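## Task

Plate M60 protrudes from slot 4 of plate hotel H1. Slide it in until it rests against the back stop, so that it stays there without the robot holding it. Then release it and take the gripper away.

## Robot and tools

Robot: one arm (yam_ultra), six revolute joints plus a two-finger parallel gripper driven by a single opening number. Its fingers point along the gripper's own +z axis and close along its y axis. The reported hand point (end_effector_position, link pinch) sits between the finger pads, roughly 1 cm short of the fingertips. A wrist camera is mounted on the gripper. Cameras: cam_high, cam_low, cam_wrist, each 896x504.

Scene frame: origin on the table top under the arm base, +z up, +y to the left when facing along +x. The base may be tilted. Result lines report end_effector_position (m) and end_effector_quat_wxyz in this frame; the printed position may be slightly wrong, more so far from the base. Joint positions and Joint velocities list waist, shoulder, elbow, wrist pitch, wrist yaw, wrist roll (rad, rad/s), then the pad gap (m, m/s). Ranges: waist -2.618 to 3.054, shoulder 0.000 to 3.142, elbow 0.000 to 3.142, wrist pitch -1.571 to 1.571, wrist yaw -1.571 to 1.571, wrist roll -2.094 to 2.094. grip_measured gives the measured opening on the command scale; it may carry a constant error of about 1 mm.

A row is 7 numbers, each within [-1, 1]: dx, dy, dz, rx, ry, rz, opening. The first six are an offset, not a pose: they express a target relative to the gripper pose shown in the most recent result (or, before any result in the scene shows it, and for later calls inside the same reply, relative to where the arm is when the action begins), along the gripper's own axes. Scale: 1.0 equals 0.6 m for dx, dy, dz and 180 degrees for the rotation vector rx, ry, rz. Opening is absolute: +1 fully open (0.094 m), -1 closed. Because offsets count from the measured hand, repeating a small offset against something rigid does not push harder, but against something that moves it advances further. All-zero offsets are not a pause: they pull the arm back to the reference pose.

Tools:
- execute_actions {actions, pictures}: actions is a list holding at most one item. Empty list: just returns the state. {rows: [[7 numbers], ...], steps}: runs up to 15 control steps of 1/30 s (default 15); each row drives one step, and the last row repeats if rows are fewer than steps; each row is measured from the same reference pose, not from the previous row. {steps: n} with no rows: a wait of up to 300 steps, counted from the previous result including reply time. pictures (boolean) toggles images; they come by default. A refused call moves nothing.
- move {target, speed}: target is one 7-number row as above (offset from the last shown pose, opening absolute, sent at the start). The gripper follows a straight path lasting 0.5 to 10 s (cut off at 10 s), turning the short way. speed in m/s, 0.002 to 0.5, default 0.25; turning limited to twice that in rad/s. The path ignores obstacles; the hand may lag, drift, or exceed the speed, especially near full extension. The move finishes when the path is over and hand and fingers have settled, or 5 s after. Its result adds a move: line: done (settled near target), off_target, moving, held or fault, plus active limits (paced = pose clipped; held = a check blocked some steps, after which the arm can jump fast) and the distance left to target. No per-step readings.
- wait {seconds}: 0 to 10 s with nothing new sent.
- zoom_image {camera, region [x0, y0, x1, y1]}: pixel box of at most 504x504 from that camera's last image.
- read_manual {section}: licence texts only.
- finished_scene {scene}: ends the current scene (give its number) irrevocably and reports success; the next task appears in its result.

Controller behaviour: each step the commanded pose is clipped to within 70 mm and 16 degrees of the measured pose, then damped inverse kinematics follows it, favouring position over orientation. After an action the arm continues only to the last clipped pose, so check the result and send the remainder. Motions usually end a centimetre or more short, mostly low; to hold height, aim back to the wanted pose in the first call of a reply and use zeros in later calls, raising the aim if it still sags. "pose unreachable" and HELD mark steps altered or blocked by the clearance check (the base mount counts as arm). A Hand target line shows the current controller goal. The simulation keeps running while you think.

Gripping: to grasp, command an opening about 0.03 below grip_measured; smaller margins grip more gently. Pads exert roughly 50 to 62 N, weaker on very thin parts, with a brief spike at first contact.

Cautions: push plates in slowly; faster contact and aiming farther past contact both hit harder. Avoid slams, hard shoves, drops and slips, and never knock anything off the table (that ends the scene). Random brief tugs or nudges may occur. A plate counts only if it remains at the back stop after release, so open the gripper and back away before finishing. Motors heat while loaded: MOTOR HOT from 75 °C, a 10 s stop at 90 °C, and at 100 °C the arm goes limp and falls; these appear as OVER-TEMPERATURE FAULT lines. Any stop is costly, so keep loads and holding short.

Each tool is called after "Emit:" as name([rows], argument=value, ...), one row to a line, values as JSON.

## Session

Emit:
execute_actions(actions=[])

Scene clock: 0.00 s of 7200.00 s.
end_effector_position=(+0.0832, +0.4115, +0.1432) grip_measured=+1.000 end_effector_quat_wxyz=(-0.040, +0.172, +0.851, +0.494)
Joint positions: [ 1.049  0.766  0.214  0.828 -0.362  2.027  0.094]
Joint velocities: [-0.002 -0.007 -0.002 -0.037  0.007 -0.007  0.   ]
Hand target: +0.085, +0.413, +0.146; -0.034, +0.169, +0.850, +0.497

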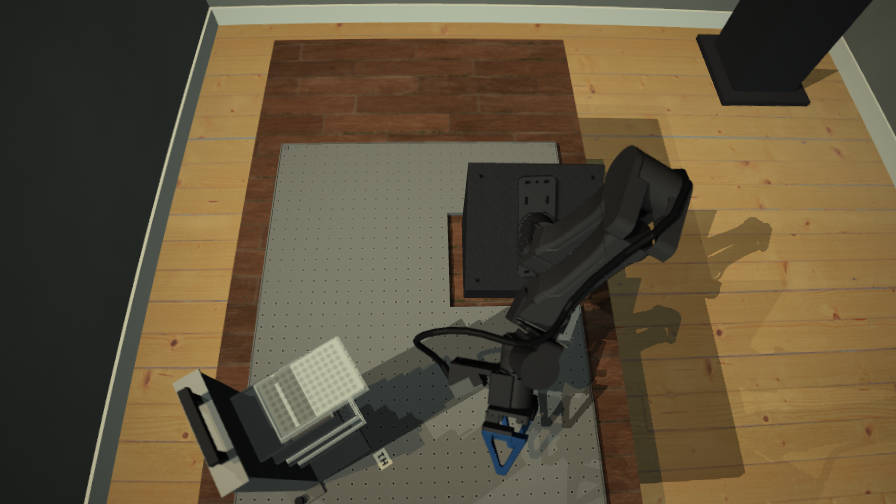

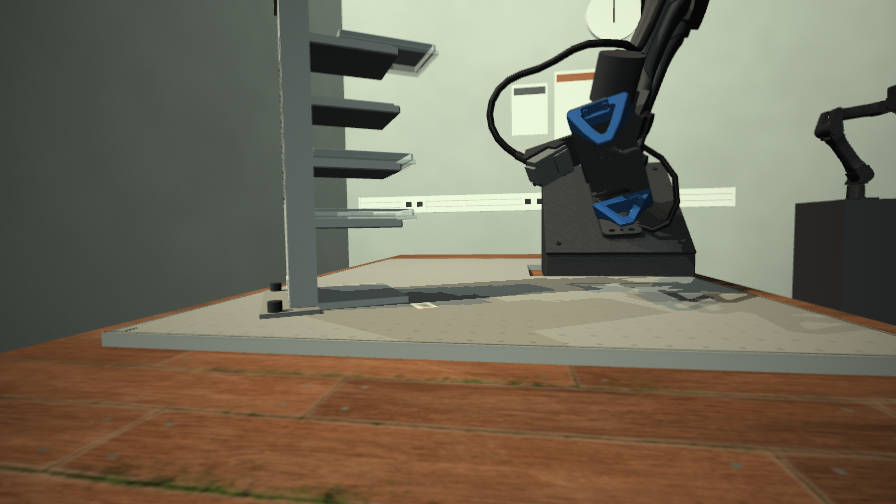

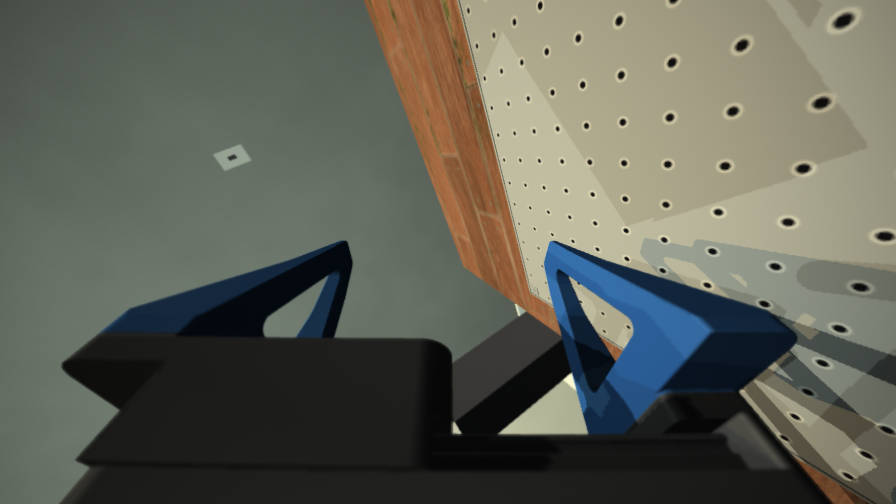

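Emit:
move(target=[-0.273,0.175,-0.357,0.174,-0.236,-0.389,-1], speed=0.15)

Scene clock: 9.33 s of 7200.00 s.
end_effector_position=(+0.2477, +0.2379, +0.2962) grip_measured=-0.997 end_effector_quat_wxyz=(+0.476, -0.184, +0.850, +0.131)
Joint positions: [-0.496  0.589  0.473 -0.043 -1.149  0.59   0.   ]
Joint velocities: [-0.002 -0.012 -0.007 -0.007 -0.007 -0.007 -0.002]
Hand target: +0.252, +0.232, +0.299; +0.486, -0.179, +0.847, +0.122
Off the commanded pose: 0.006 m, 3 deg.
After step 90, 0.70 s passed at rest.
move: off_target

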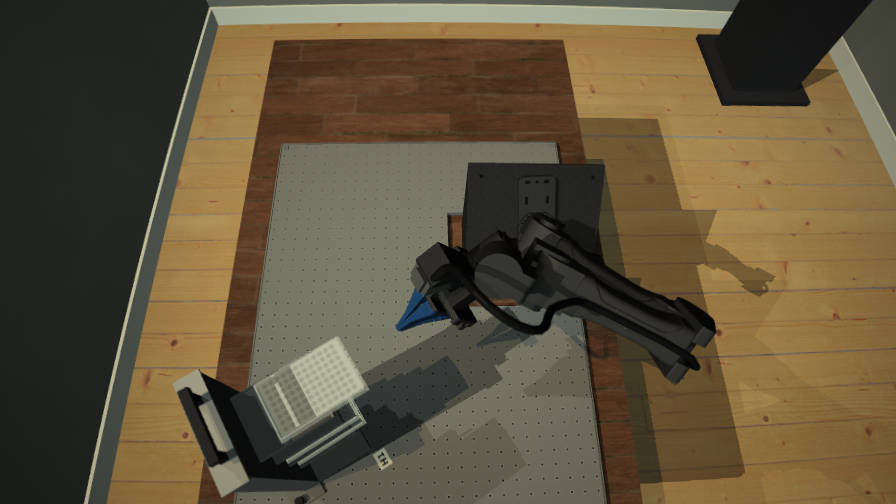

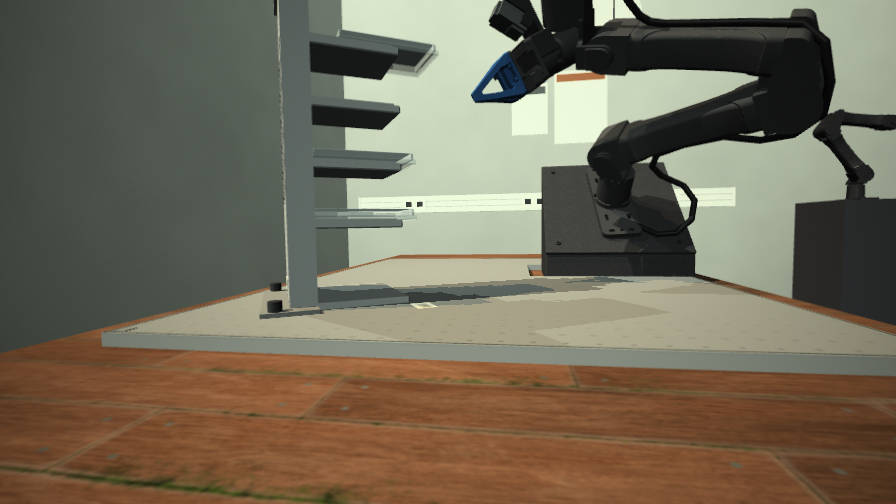

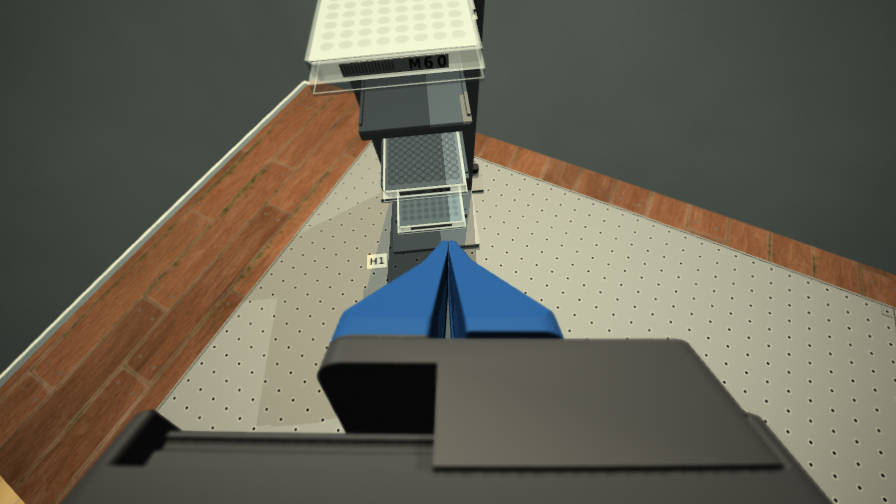

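Emit:
move(target=[-0.07,0.045,0.04,0,0,0,-1], speed=0.06)

Scene clock: 11.73 s of 7200.00 s.
end_effector_position=(+0.2707, +0.2770, +0.3156) grip_measured=-0.997 end_effector_quat_wxyz=(+0.471, -0.189, +0.851, +0.133)
Joint positions: [-0.344  0.716  0.654 -0.065 -1.013  0.623  0.   ]
Joint velocities: [ 0.002 -0.007  0.002  0.007  0.051  0.051  0.001]
Hand target: +0.274, +0.280, +0.321; +0.476, -0.185, +0.850, +0.130
Off the commanded pose: 0.007 m, 1 deg.
move: done

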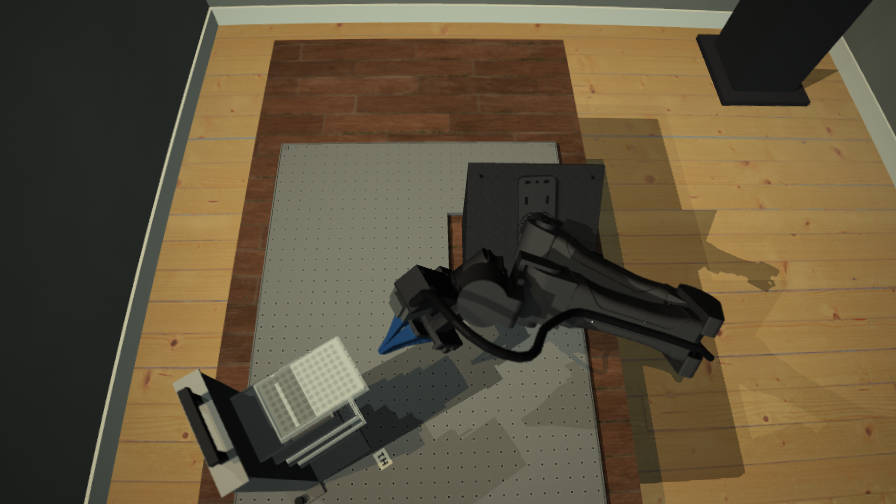

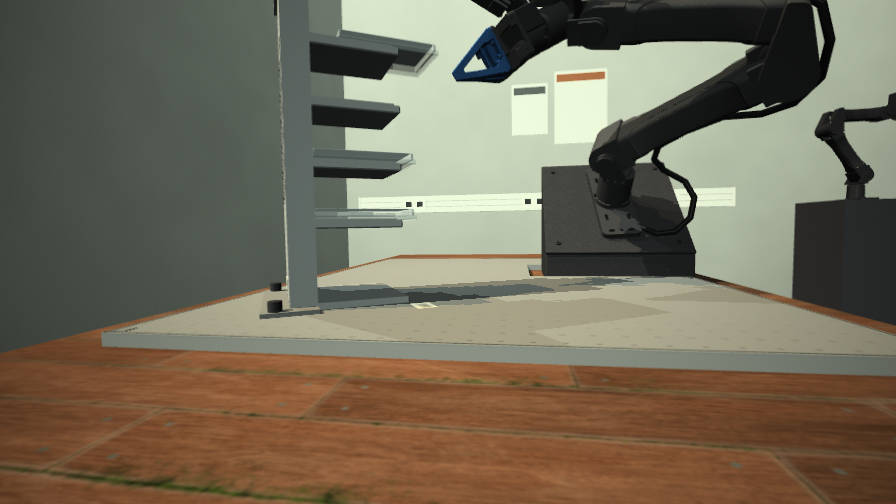

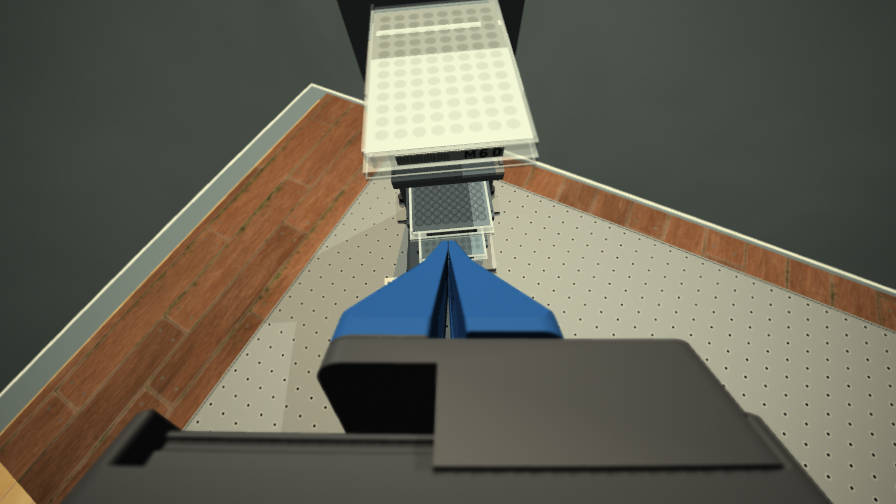

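Emit:
move(target=[-0.045,0,0.032,0,0,0,-1], speed=0.04)

Emit:
zoom_image(camera="cam_low", region=[300,0,560,150])

Scene clock: 13.43 s of 7200.00 s.
end_effector_position=(+0.2938, +0.2847, +0.3203) grip_measured=-0.997 end_effector_quat_wxyz=(+0.460, -0.184, +0.858, +0.136)
Joint positions: [-0.299  0.839  0.736 -0.045 -0.982  0.627  0.   ]
Joint velocities: [-0.002  0.007 -0.007  0.022  0.007 -0.051 -0.002]
Hand target: +0.298, +0.290, +0.328; +0.470, -0.189, +0.852, +0.133
Off the commanded pose: 0.011 m, 2 deg.
move: off_target

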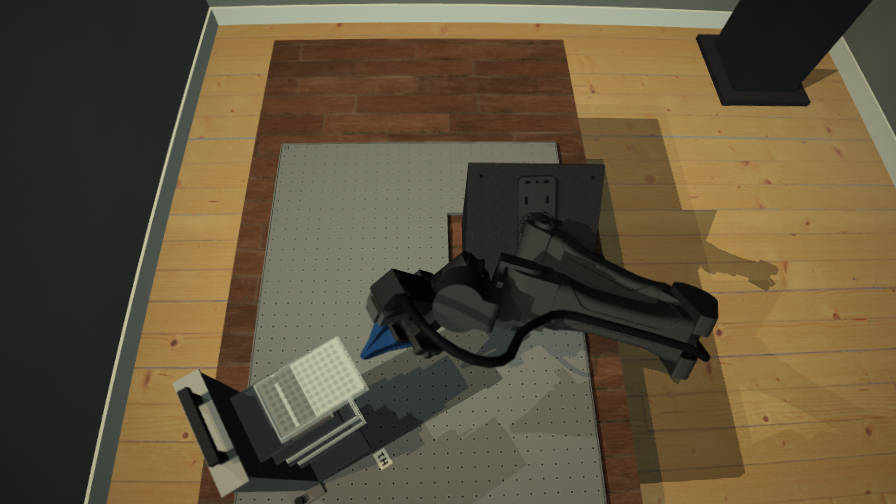

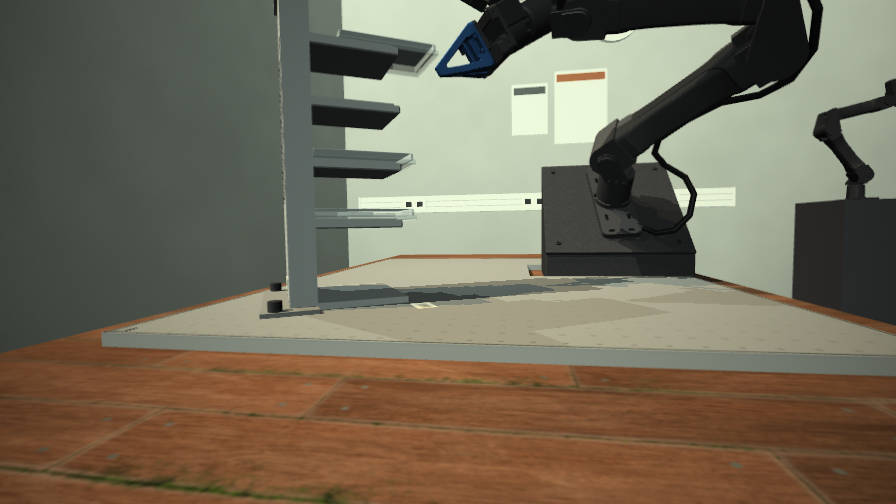

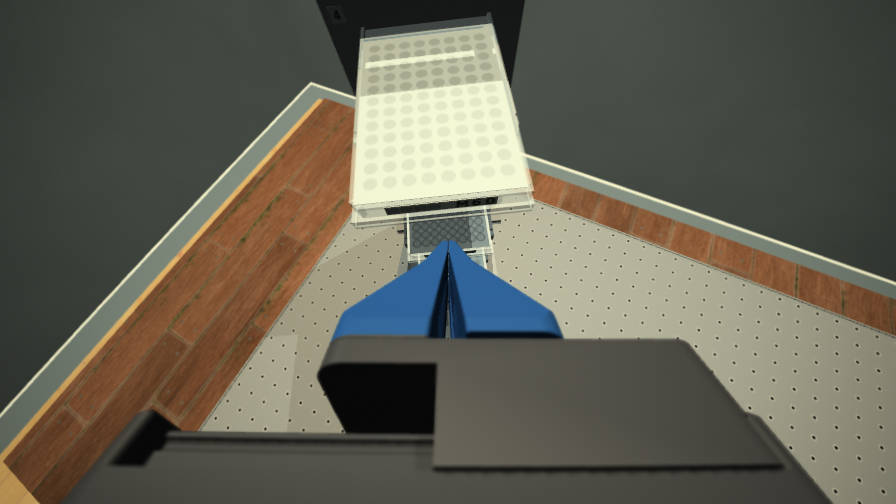

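Region (300, 0, 560, 150) of cam_low's 896x504 image, scaled by 1.938, with more detail than that image has; it fills the top 291 rows of this view, and the rest is white.

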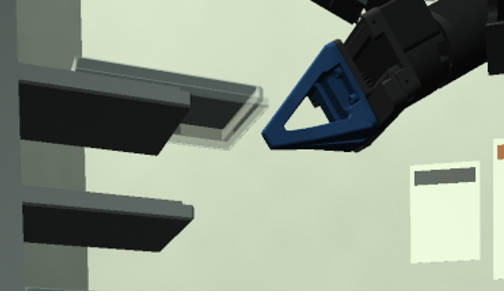

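Emit:
move(target=[-0.055,0.008,0.027,0,0,0,-1], speed=0.03)

Emit:
zoom_image(camera="cam_low", region=[300,0,560,150])

Scene clock: 15.63 s of 7200.00 s.
end_effector_position=(+0.3164, +0.2995, +0.3344) grip_measured=-0.997 end_effector_quat_wxyz=(+0.454, -0.188, +0.859, +0.140)
Joint positions: [-0.275  0.956  0.859 -0.049 -0.974  0.628  0.   ]
Joint velocities: [ 0.002  0.007  0.002 -0.007 -0.007 -0.037  0.   ]
Hand target: +0.320, +0.302, +0.340; +0.460, -0.184, +0.858, +0.136
Off the commanded pose: 0.007 m, 1 deg.
move: done

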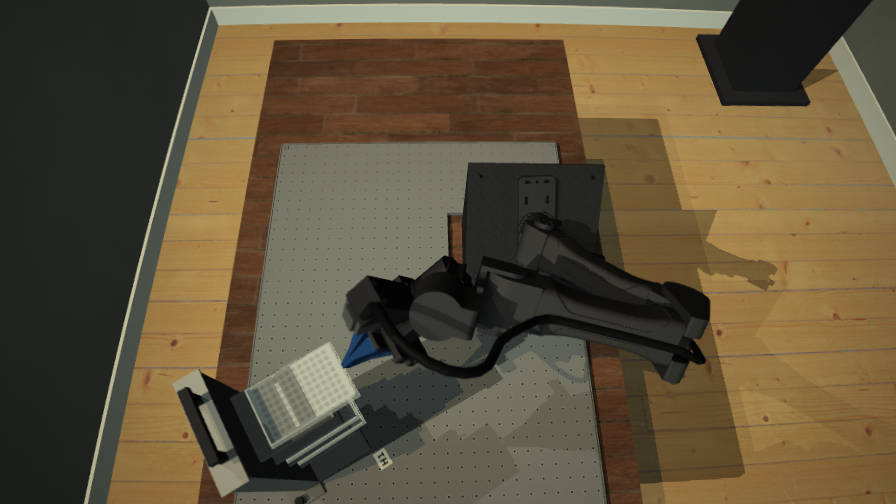

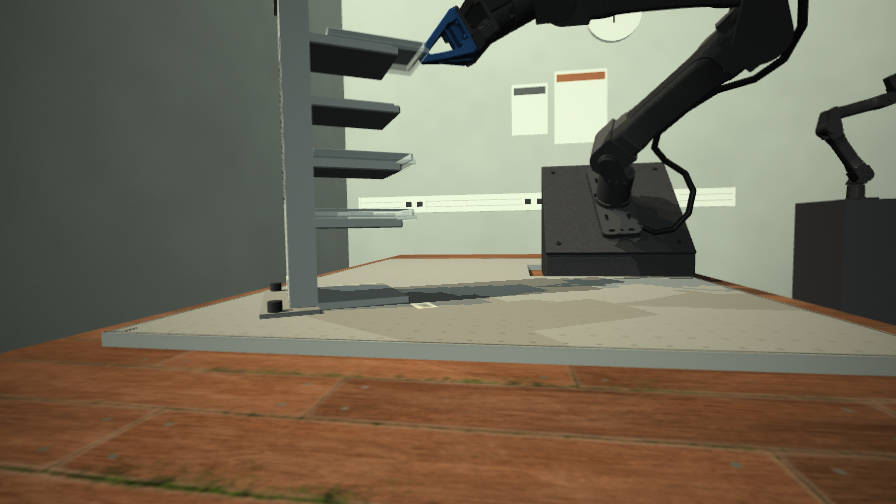

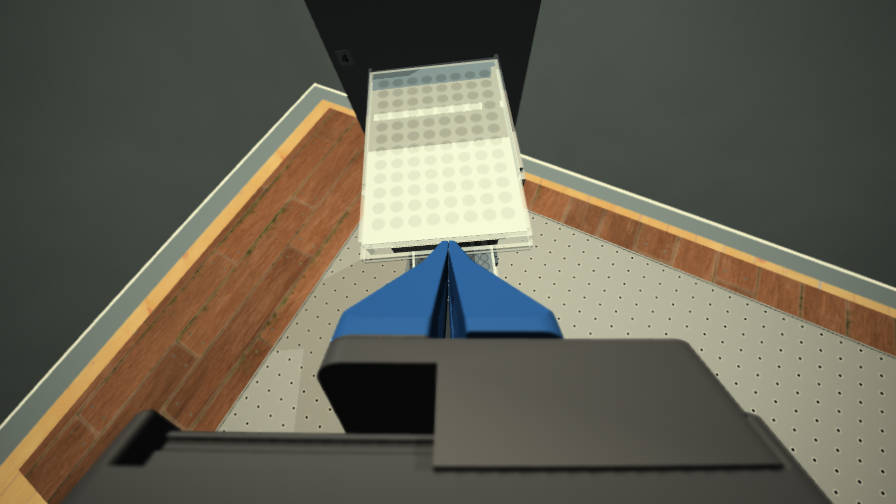

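Region (300, 0, 560, 150) of cam_low's 896x504 image, scaled by 1.938, with more detail than that image has; it fills the top 291 rows of this view, and the rest is white.

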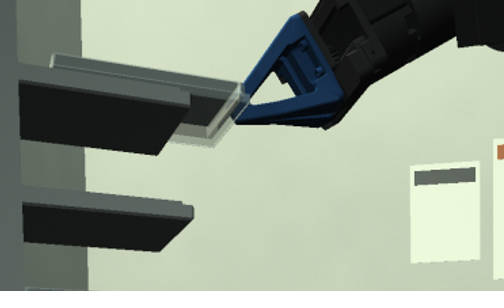

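Emit:
move(target=[-0.035,0.004,0.047,0,0,0,-1], speed=0.02)

Emit:
zoom_image(camera="cam_low", region=[300,0,560,150])

Scene clock: 19.80 s of 7200.00 s.
end_effector_position=(+0.3358, +0.3088, +0.3276) grip_measured=-0.997 end_effector_quat_wxyz=(+0.438, -0.176, +0.870, +0.143)
Joint positions: [-0.209  1.047  0.933 -0.065 -0.929  0.64   0.   ]
Joint velocities: [-0.027  0.012 -0.002 -0.037  0.007  0.051 -0.   ]
Hand target: +0.345, +0.317, +0.337; +0.454, -0.188, +0.860, +0.139
Off the commanded pose: 0.017 m, 3 deg.
move: off_target

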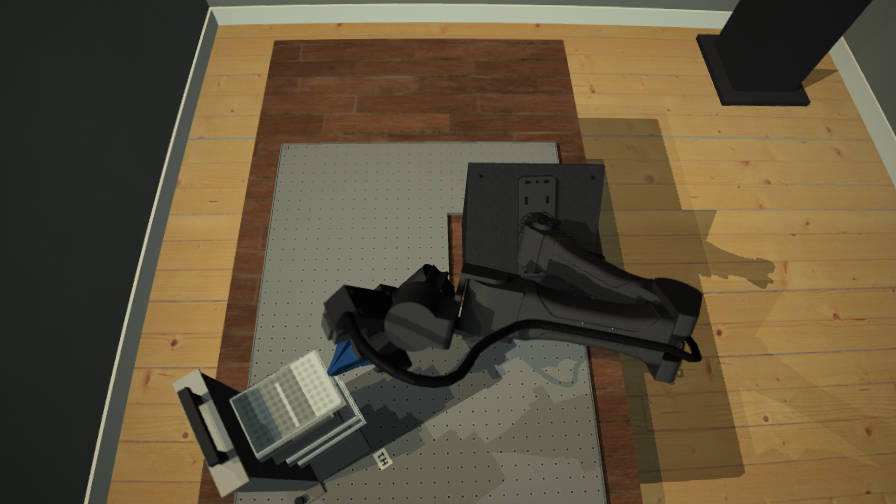

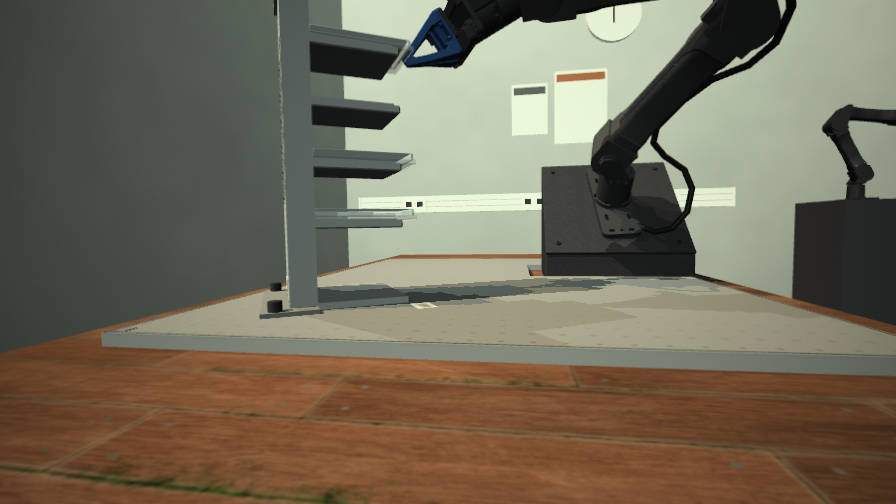

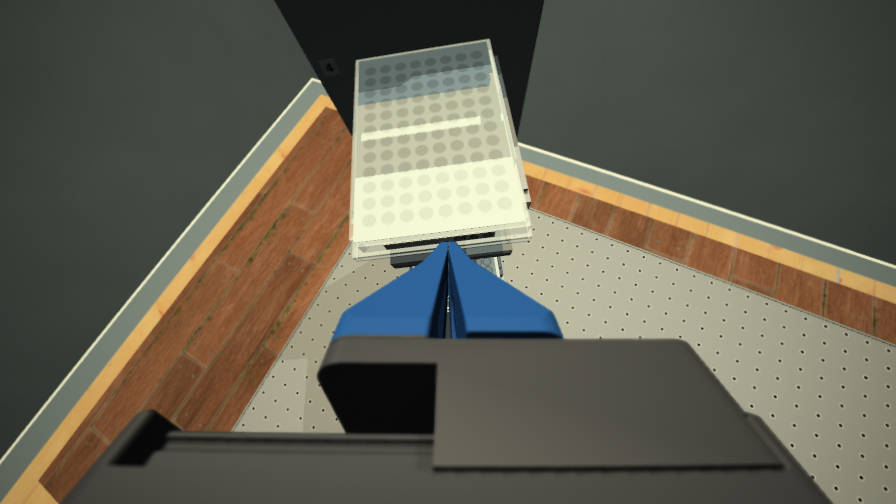

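Region (300, 0, 560, 150) of cam_low's 896x504 image, scaled by 1.938, with more detail than that image has; it fills the top 291 rows of this view, and the rest is white.

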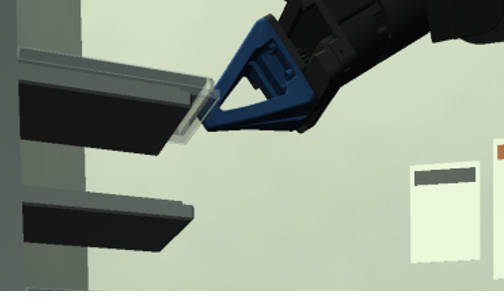

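Push again, countering sag.

Emit:
move(target=[-0.045,0.004,0.03,0,0,0,-1], speed=0.02)

Emit:
zoom_image(camera="cam_low", region=[300,0,560,150])

Scene clock: 22.20 s of 7200.00 s.
end_effector_position=(+0.3364, +0.3099, +0.3273) grip_measured=-0.997 end_effector_quat_wxyz=(+0.405, -0.142, +0.891, +0.151)
Joint positions: [-0.218  1.09   1.021 -0.21  -0.966  0.64   0.   ]
Joint velocities: [-0.012  0.012  0.007 -0.066 -0.037 -0.037 -0.   ]
Hand target: +0.358, +0.323, +0.340; +0.436, -0.176, +0.871, +0.143
Off the commanded pose: 0.032 m, 6 deg.
move: off_target

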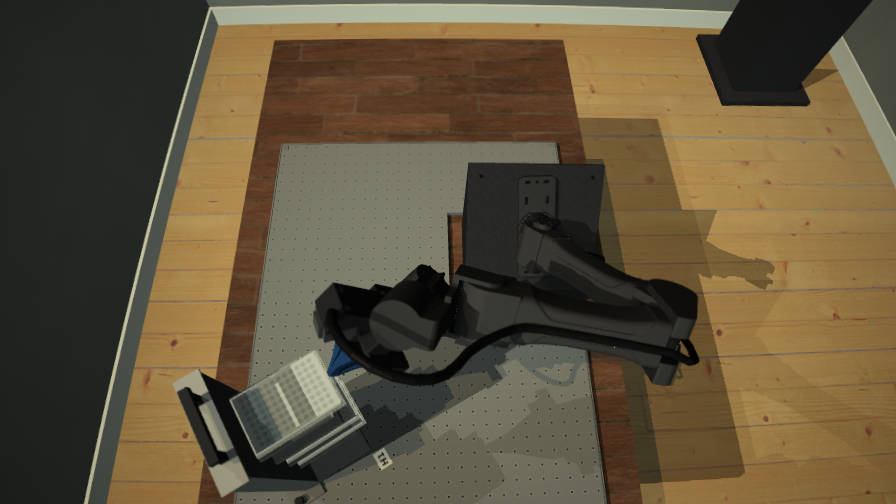

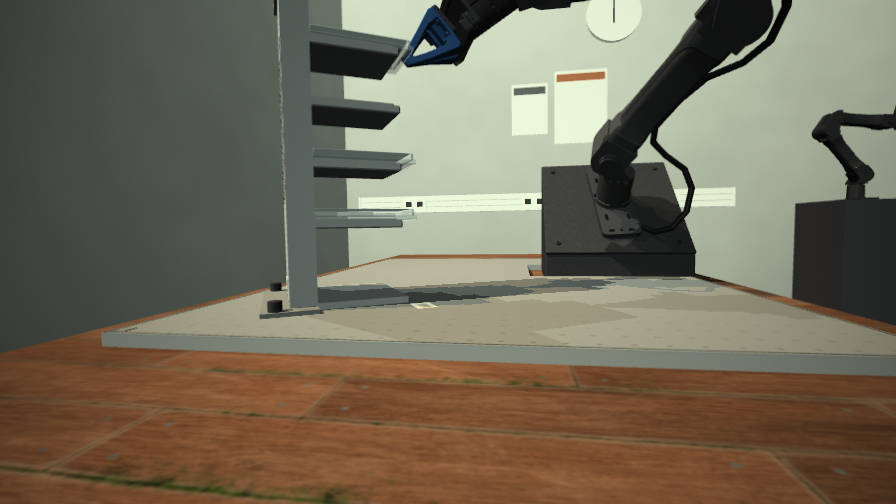

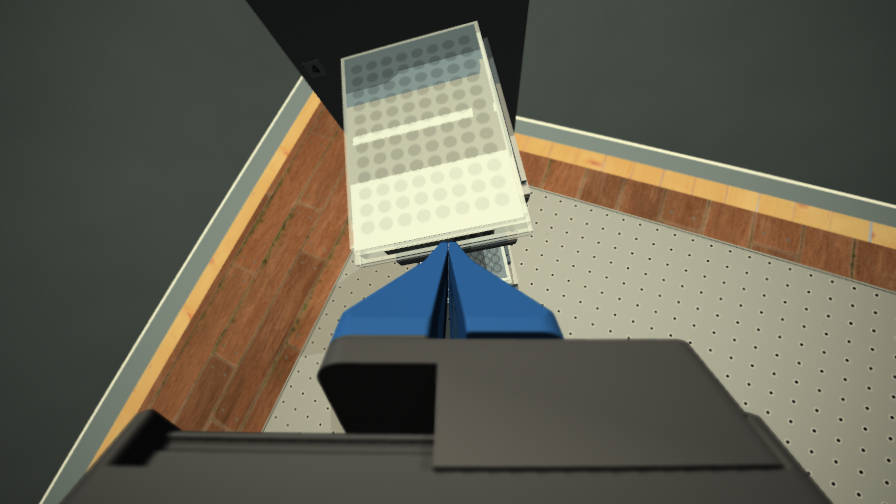

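Region (300, 0, 560, 150) of cam_low's 896x504 image, scaled by 1.938, with more detail than that image has; it fills the top 291 rows of this view, and the rest is white.

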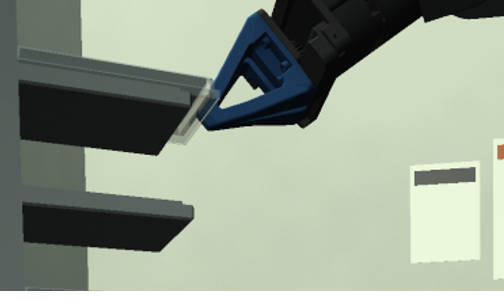

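Emit:
move(target=[0.05,0,-0.14,0,0,0,-1], speed=0.1)

Emit:
finished_scene(scene=2)

Scene clock: 24.50 s of 7200.00 s.
end_effector_position=(+0.2582, +0.2741, +0.3521) grip_measured=-0.997 end_effector_quat_wxyz=(+0.403, -0.143, +0.890, +0.158)
Joint positions: [-0.59   0.92   0.996 -0.713 -1.319  0.256  0.   ]
Joint velocities: [-0.012 -0.012  0.007 -0.051  0.037 -0.11  -0.   ]
Hand target: +0.260, +0.273, +0.358; +0.406, -0.141, +0.889, +0.155
Off the commanded pose: 0.005 m, 1 deg.
move: done

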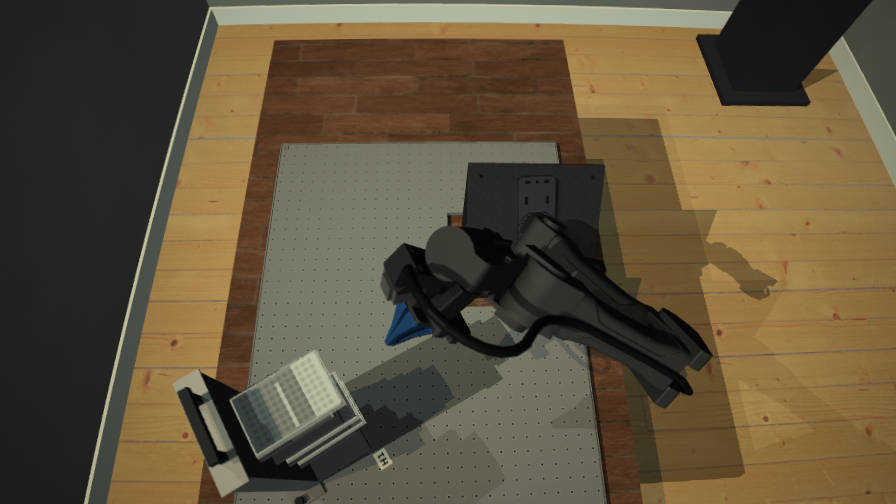

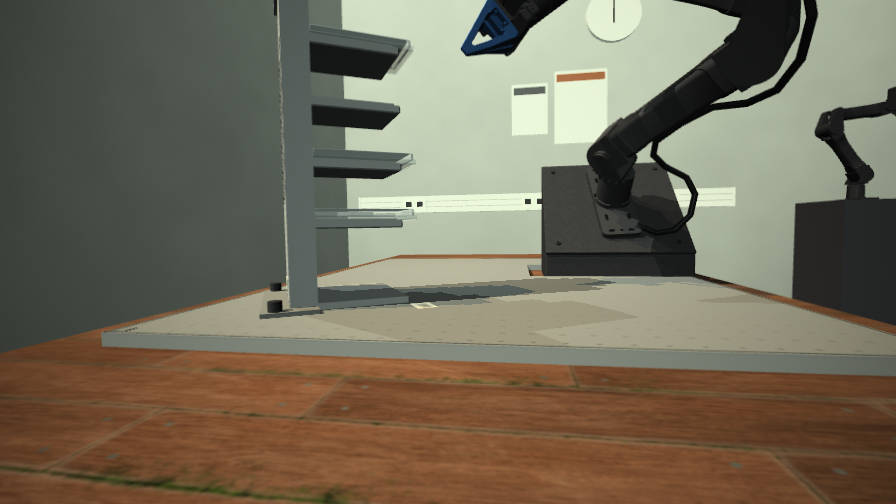

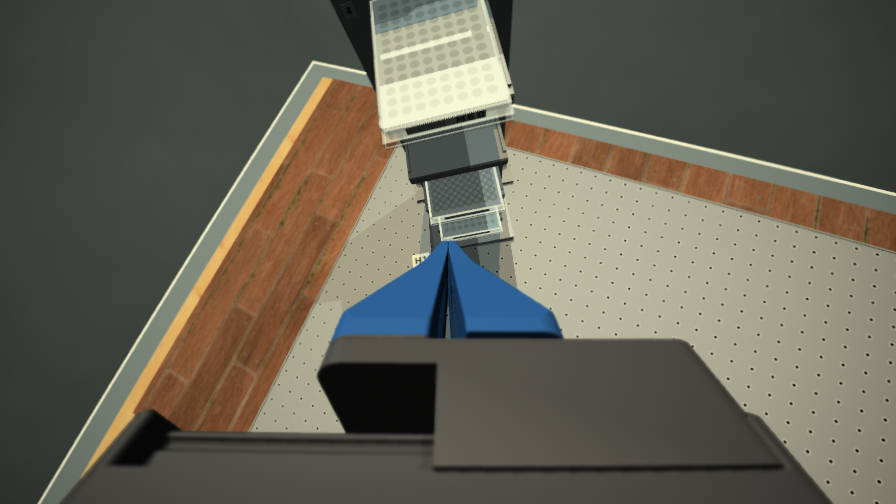

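The scene is finished: the task was done.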